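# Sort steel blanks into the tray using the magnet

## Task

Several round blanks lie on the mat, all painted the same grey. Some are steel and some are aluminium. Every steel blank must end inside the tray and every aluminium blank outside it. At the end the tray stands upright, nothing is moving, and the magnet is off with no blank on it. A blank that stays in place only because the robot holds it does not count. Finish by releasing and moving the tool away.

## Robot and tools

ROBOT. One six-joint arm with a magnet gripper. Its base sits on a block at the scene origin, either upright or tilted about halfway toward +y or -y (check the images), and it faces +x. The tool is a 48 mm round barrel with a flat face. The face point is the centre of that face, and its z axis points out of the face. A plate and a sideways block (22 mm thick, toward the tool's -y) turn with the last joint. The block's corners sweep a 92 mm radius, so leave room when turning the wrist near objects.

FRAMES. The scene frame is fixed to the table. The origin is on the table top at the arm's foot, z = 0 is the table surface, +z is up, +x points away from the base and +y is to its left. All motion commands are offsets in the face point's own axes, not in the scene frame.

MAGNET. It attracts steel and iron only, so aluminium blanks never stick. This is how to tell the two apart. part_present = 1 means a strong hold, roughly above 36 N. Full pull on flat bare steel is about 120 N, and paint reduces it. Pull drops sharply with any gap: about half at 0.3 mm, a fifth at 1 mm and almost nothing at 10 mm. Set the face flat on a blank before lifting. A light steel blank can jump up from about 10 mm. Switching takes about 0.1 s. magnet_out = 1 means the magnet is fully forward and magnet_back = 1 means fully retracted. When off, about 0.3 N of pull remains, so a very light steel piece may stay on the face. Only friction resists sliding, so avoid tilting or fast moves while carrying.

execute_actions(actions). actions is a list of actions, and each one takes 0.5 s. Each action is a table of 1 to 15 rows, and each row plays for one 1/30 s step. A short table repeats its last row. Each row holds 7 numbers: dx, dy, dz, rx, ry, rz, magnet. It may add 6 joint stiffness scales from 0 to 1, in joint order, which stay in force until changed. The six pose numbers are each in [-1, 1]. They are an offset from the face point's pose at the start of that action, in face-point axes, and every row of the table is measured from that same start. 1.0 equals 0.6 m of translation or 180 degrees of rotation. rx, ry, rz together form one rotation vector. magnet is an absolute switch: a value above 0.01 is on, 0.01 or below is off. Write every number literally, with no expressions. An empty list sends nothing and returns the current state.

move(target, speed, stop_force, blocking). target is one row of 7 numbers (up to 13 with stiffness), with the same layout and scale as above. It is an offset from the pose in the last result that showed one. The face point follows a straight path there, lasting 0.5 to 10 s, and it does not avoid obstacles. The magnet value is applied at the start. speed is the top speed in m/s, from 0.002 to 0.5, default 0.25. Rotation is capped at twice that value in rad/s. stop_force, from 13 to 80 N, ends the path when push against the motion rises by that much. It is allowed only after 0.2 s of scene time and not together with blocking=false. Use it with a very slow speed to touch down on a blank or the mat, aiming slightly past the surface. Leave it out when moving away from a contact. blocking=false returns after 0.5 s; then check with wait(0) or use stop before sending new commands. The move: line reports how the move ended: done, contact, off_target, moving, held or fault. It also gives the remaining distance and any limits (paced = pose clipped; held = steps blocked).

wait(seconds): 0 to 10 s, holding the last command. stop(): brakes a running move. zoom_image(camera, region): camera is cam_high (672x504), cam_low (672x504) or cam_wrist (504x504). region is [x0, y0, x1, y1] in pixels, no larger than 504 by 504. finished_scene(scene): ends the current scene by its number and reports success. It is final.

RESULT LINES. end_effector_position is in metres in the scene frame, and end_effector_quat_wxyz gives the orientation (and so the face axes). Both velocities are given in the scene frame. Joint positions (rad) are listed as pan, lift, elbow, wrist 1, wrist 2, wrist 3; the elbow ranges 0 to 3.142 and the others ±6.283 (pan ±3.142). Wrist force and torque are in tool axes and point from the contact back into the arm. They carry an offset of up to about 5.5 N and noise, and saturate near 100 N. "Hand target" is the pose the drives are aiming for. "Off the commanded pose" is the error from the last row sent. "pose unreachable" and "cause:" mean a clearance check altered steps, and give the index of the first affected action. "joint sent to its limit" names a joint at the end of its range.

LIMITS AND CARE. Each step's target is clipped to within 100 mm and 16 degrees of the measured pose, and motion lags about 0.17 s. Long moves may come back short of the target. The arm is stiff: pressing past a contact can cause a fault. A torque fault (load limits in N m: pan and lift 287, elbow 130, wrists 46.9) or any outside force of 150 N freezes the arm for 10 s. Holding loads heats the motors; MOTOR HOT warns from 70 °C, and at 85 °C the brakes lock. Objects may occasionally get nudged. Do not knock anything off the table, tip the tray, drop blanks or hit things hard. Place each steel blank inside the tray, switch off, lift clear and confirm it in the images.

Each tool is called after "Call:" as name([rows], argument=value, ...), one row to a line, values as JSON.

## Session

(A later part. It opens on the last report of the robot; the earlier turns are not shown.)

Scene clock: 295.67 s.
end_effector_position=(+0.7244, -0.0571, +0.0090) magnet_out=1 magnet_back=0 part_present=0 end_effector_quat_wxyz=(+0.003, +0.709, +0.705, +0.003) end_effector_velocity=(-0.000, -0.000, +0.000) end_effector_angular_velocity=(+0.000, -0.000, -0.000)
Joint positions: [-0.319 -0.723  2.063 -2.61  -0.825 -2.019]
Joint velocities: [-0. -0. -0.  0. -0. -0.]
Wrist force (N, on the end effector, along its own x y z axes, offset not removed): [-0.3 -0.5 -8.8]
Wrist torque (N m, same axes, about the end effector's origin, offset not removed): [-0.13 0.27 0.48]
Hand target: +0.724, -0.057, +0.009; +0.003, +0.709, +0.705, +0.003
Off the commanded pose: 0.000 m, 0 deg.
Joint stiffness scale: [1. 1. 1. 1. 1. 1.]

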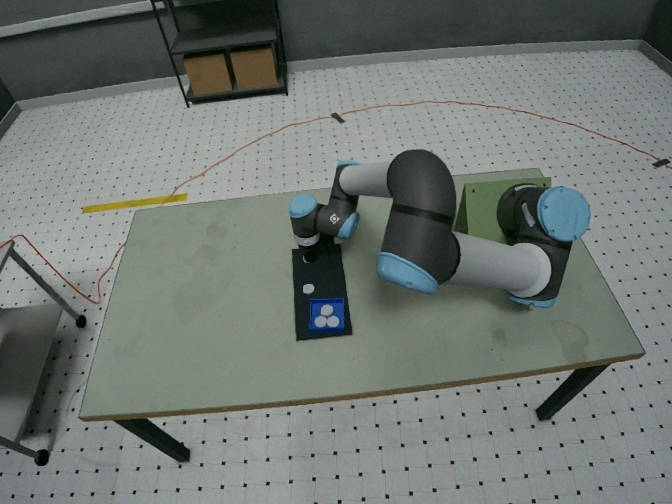

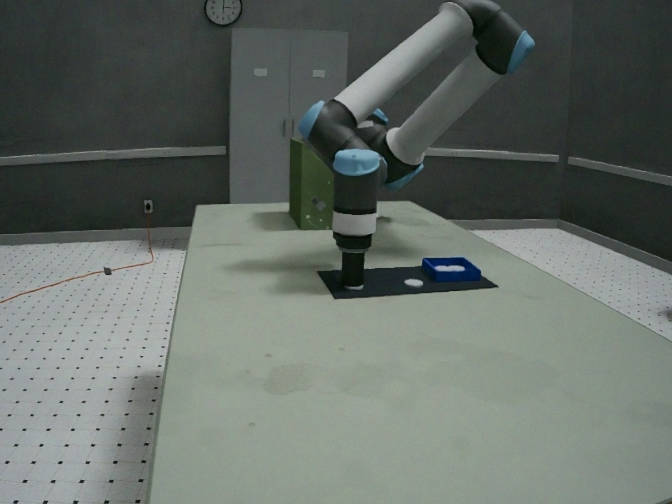

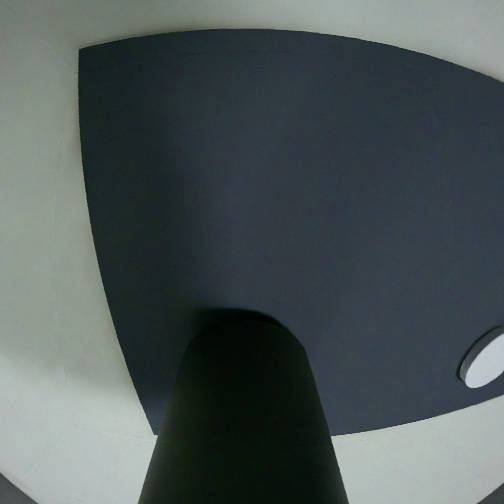

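Aluminium. Lift with magnet on to confirm.

Call:
move(target=[0,0,-0.19,0,0,0,1], speed=0.2)

Call:
execute_actions([
  [[0,0,0,0,0,0,0]],
])

Call:
zoom_image(camera="cam_high", region=[270, 220, 390, 350])

Call:
zoom_image(camera="cam_low", region=[310, 220, 510, 310])

Scene clock: 301.30 s.
end_effector_position=(+0.7228, -0.0571, +0.1231) magnet_out=1 magnet_back=0 part_present=0 end_effector_quat_wxyz=(+0.004, +0.710, +0.704, +0.004) end_effector_velocity=(-0.000, -0.000, +0.000) end_effector_angular_velocity=(+0.000, +0.001, +0.001)
Joint positions: [-0.427 -0.875  2.069 -2.374 -0.86  -2.153]
Joint velocities: [-0.    -0.001 -0.     0.002 -0.001 -0.002]
Wrist force (N, on the end effector, along its own x y z axes, offset not removed): [-0.8 -1.7 -1.7]
Wrist torque (N m, same axes, about the end effector's origin, offset not removed): [-0.40 0.30 0.28]
Hand target: +0.723, -0.057, +0.123; +0.004, +0.709, +0.705, +0.003
Off the commanded pose: 0.001 m, 0 deg.
Joint stiffness scale: [1. 1. 1. 1. 1. 1.]
move: done

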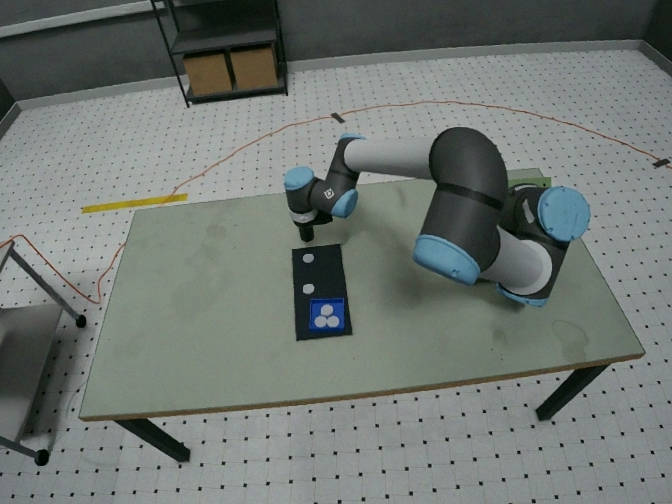

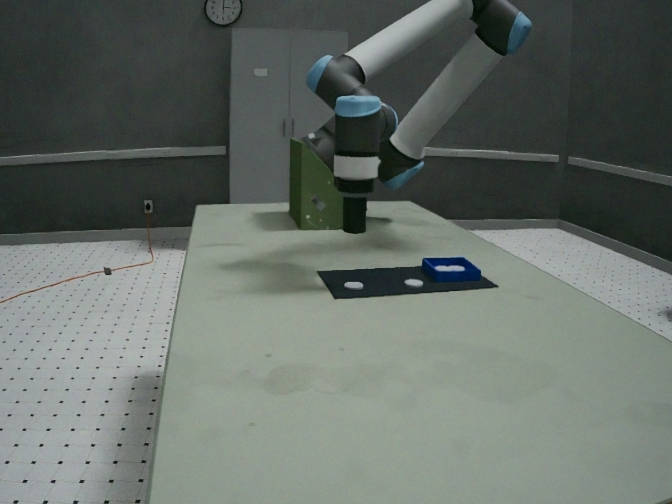

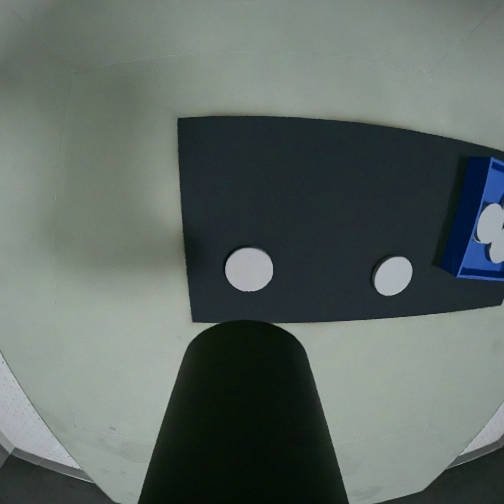

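Scene clock: 301.80 s.
end_effector_position=(+0.7227, -0.0571, +0.1231) magnet_out=0 magnet_back=1 part_present=0 end_effector_quat_wxyz=(+0.004, +0.710, +0.704, +0.004) end_effector_velocity=(-0.000, -0.000, -0.000) end_effector_angular_velocity=(-0.000, +0.000, -0.000)
Joint positions: [-0.427 -0.875  2.069 -2.374 -0.86  -2.153]
Joint velocities: [-0.  0. -0. -0. -0. -0.]
Wrist force (N, on the end effector, along its own x y z axes, offset not removed): [0.1 -0.4 -0.2]
Wrist torque (N m, same axes, about the end effector's origin, offset not removed): [-0.19 0.22 0.41]
Hand target: +0.723, -0.057, +0.123; +0.004, +0.710, +0.704, +0.004
Off the commanded pose: 0.000 m, 0 deg.
Joint stiffness scale: [1. 1. 1. 1. 1. 1.]

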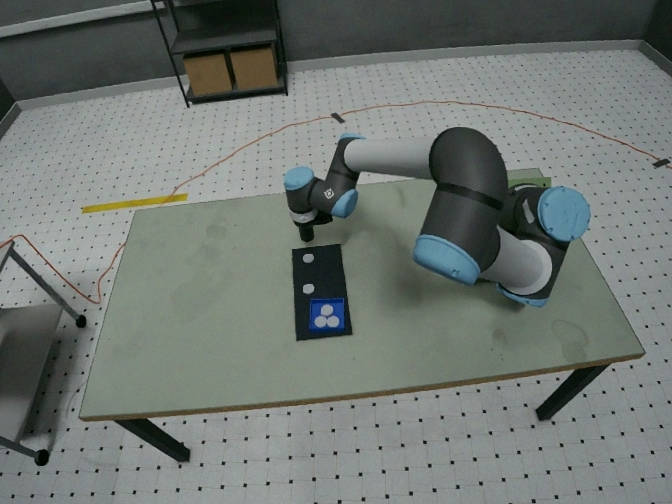

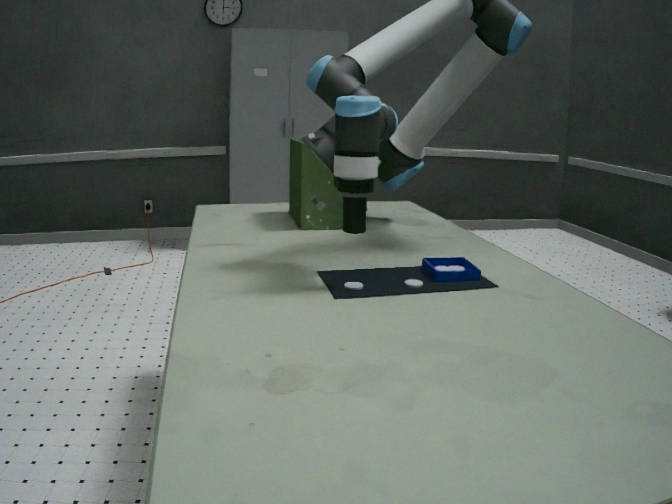

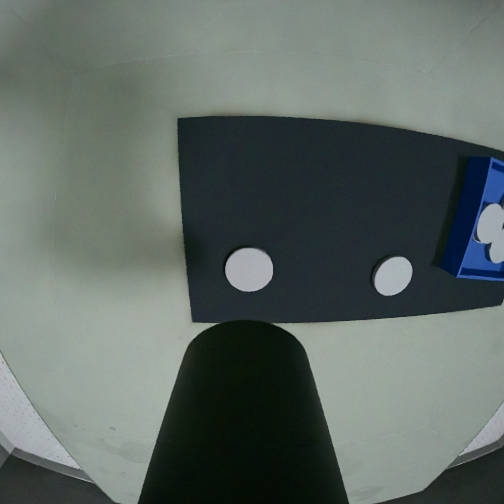

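Region (270, 220, 390, 350) of cam_high's 672x504 image, scaled by 3.877, with more detail than that image has; it fills the left 465 columns of this view, and the rest is white.

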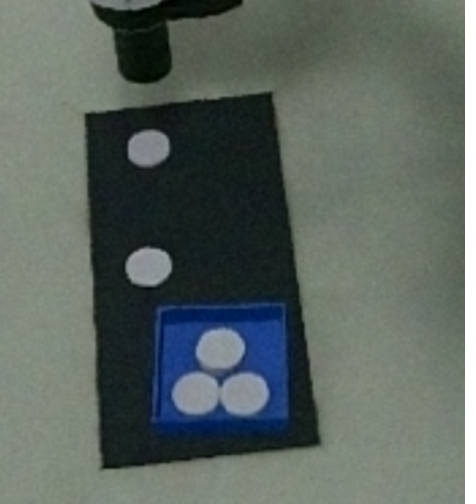

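Region (310, 220, 510, 310) of cam_low's 672x504 image, scaled by 2.520, with more detail than that image has; it fills the top 227 rows of this view, and the rest is white.

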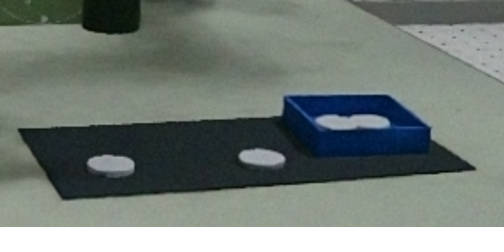

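Call:
finished_scene(scene=1)

The scene is finished: the task was done.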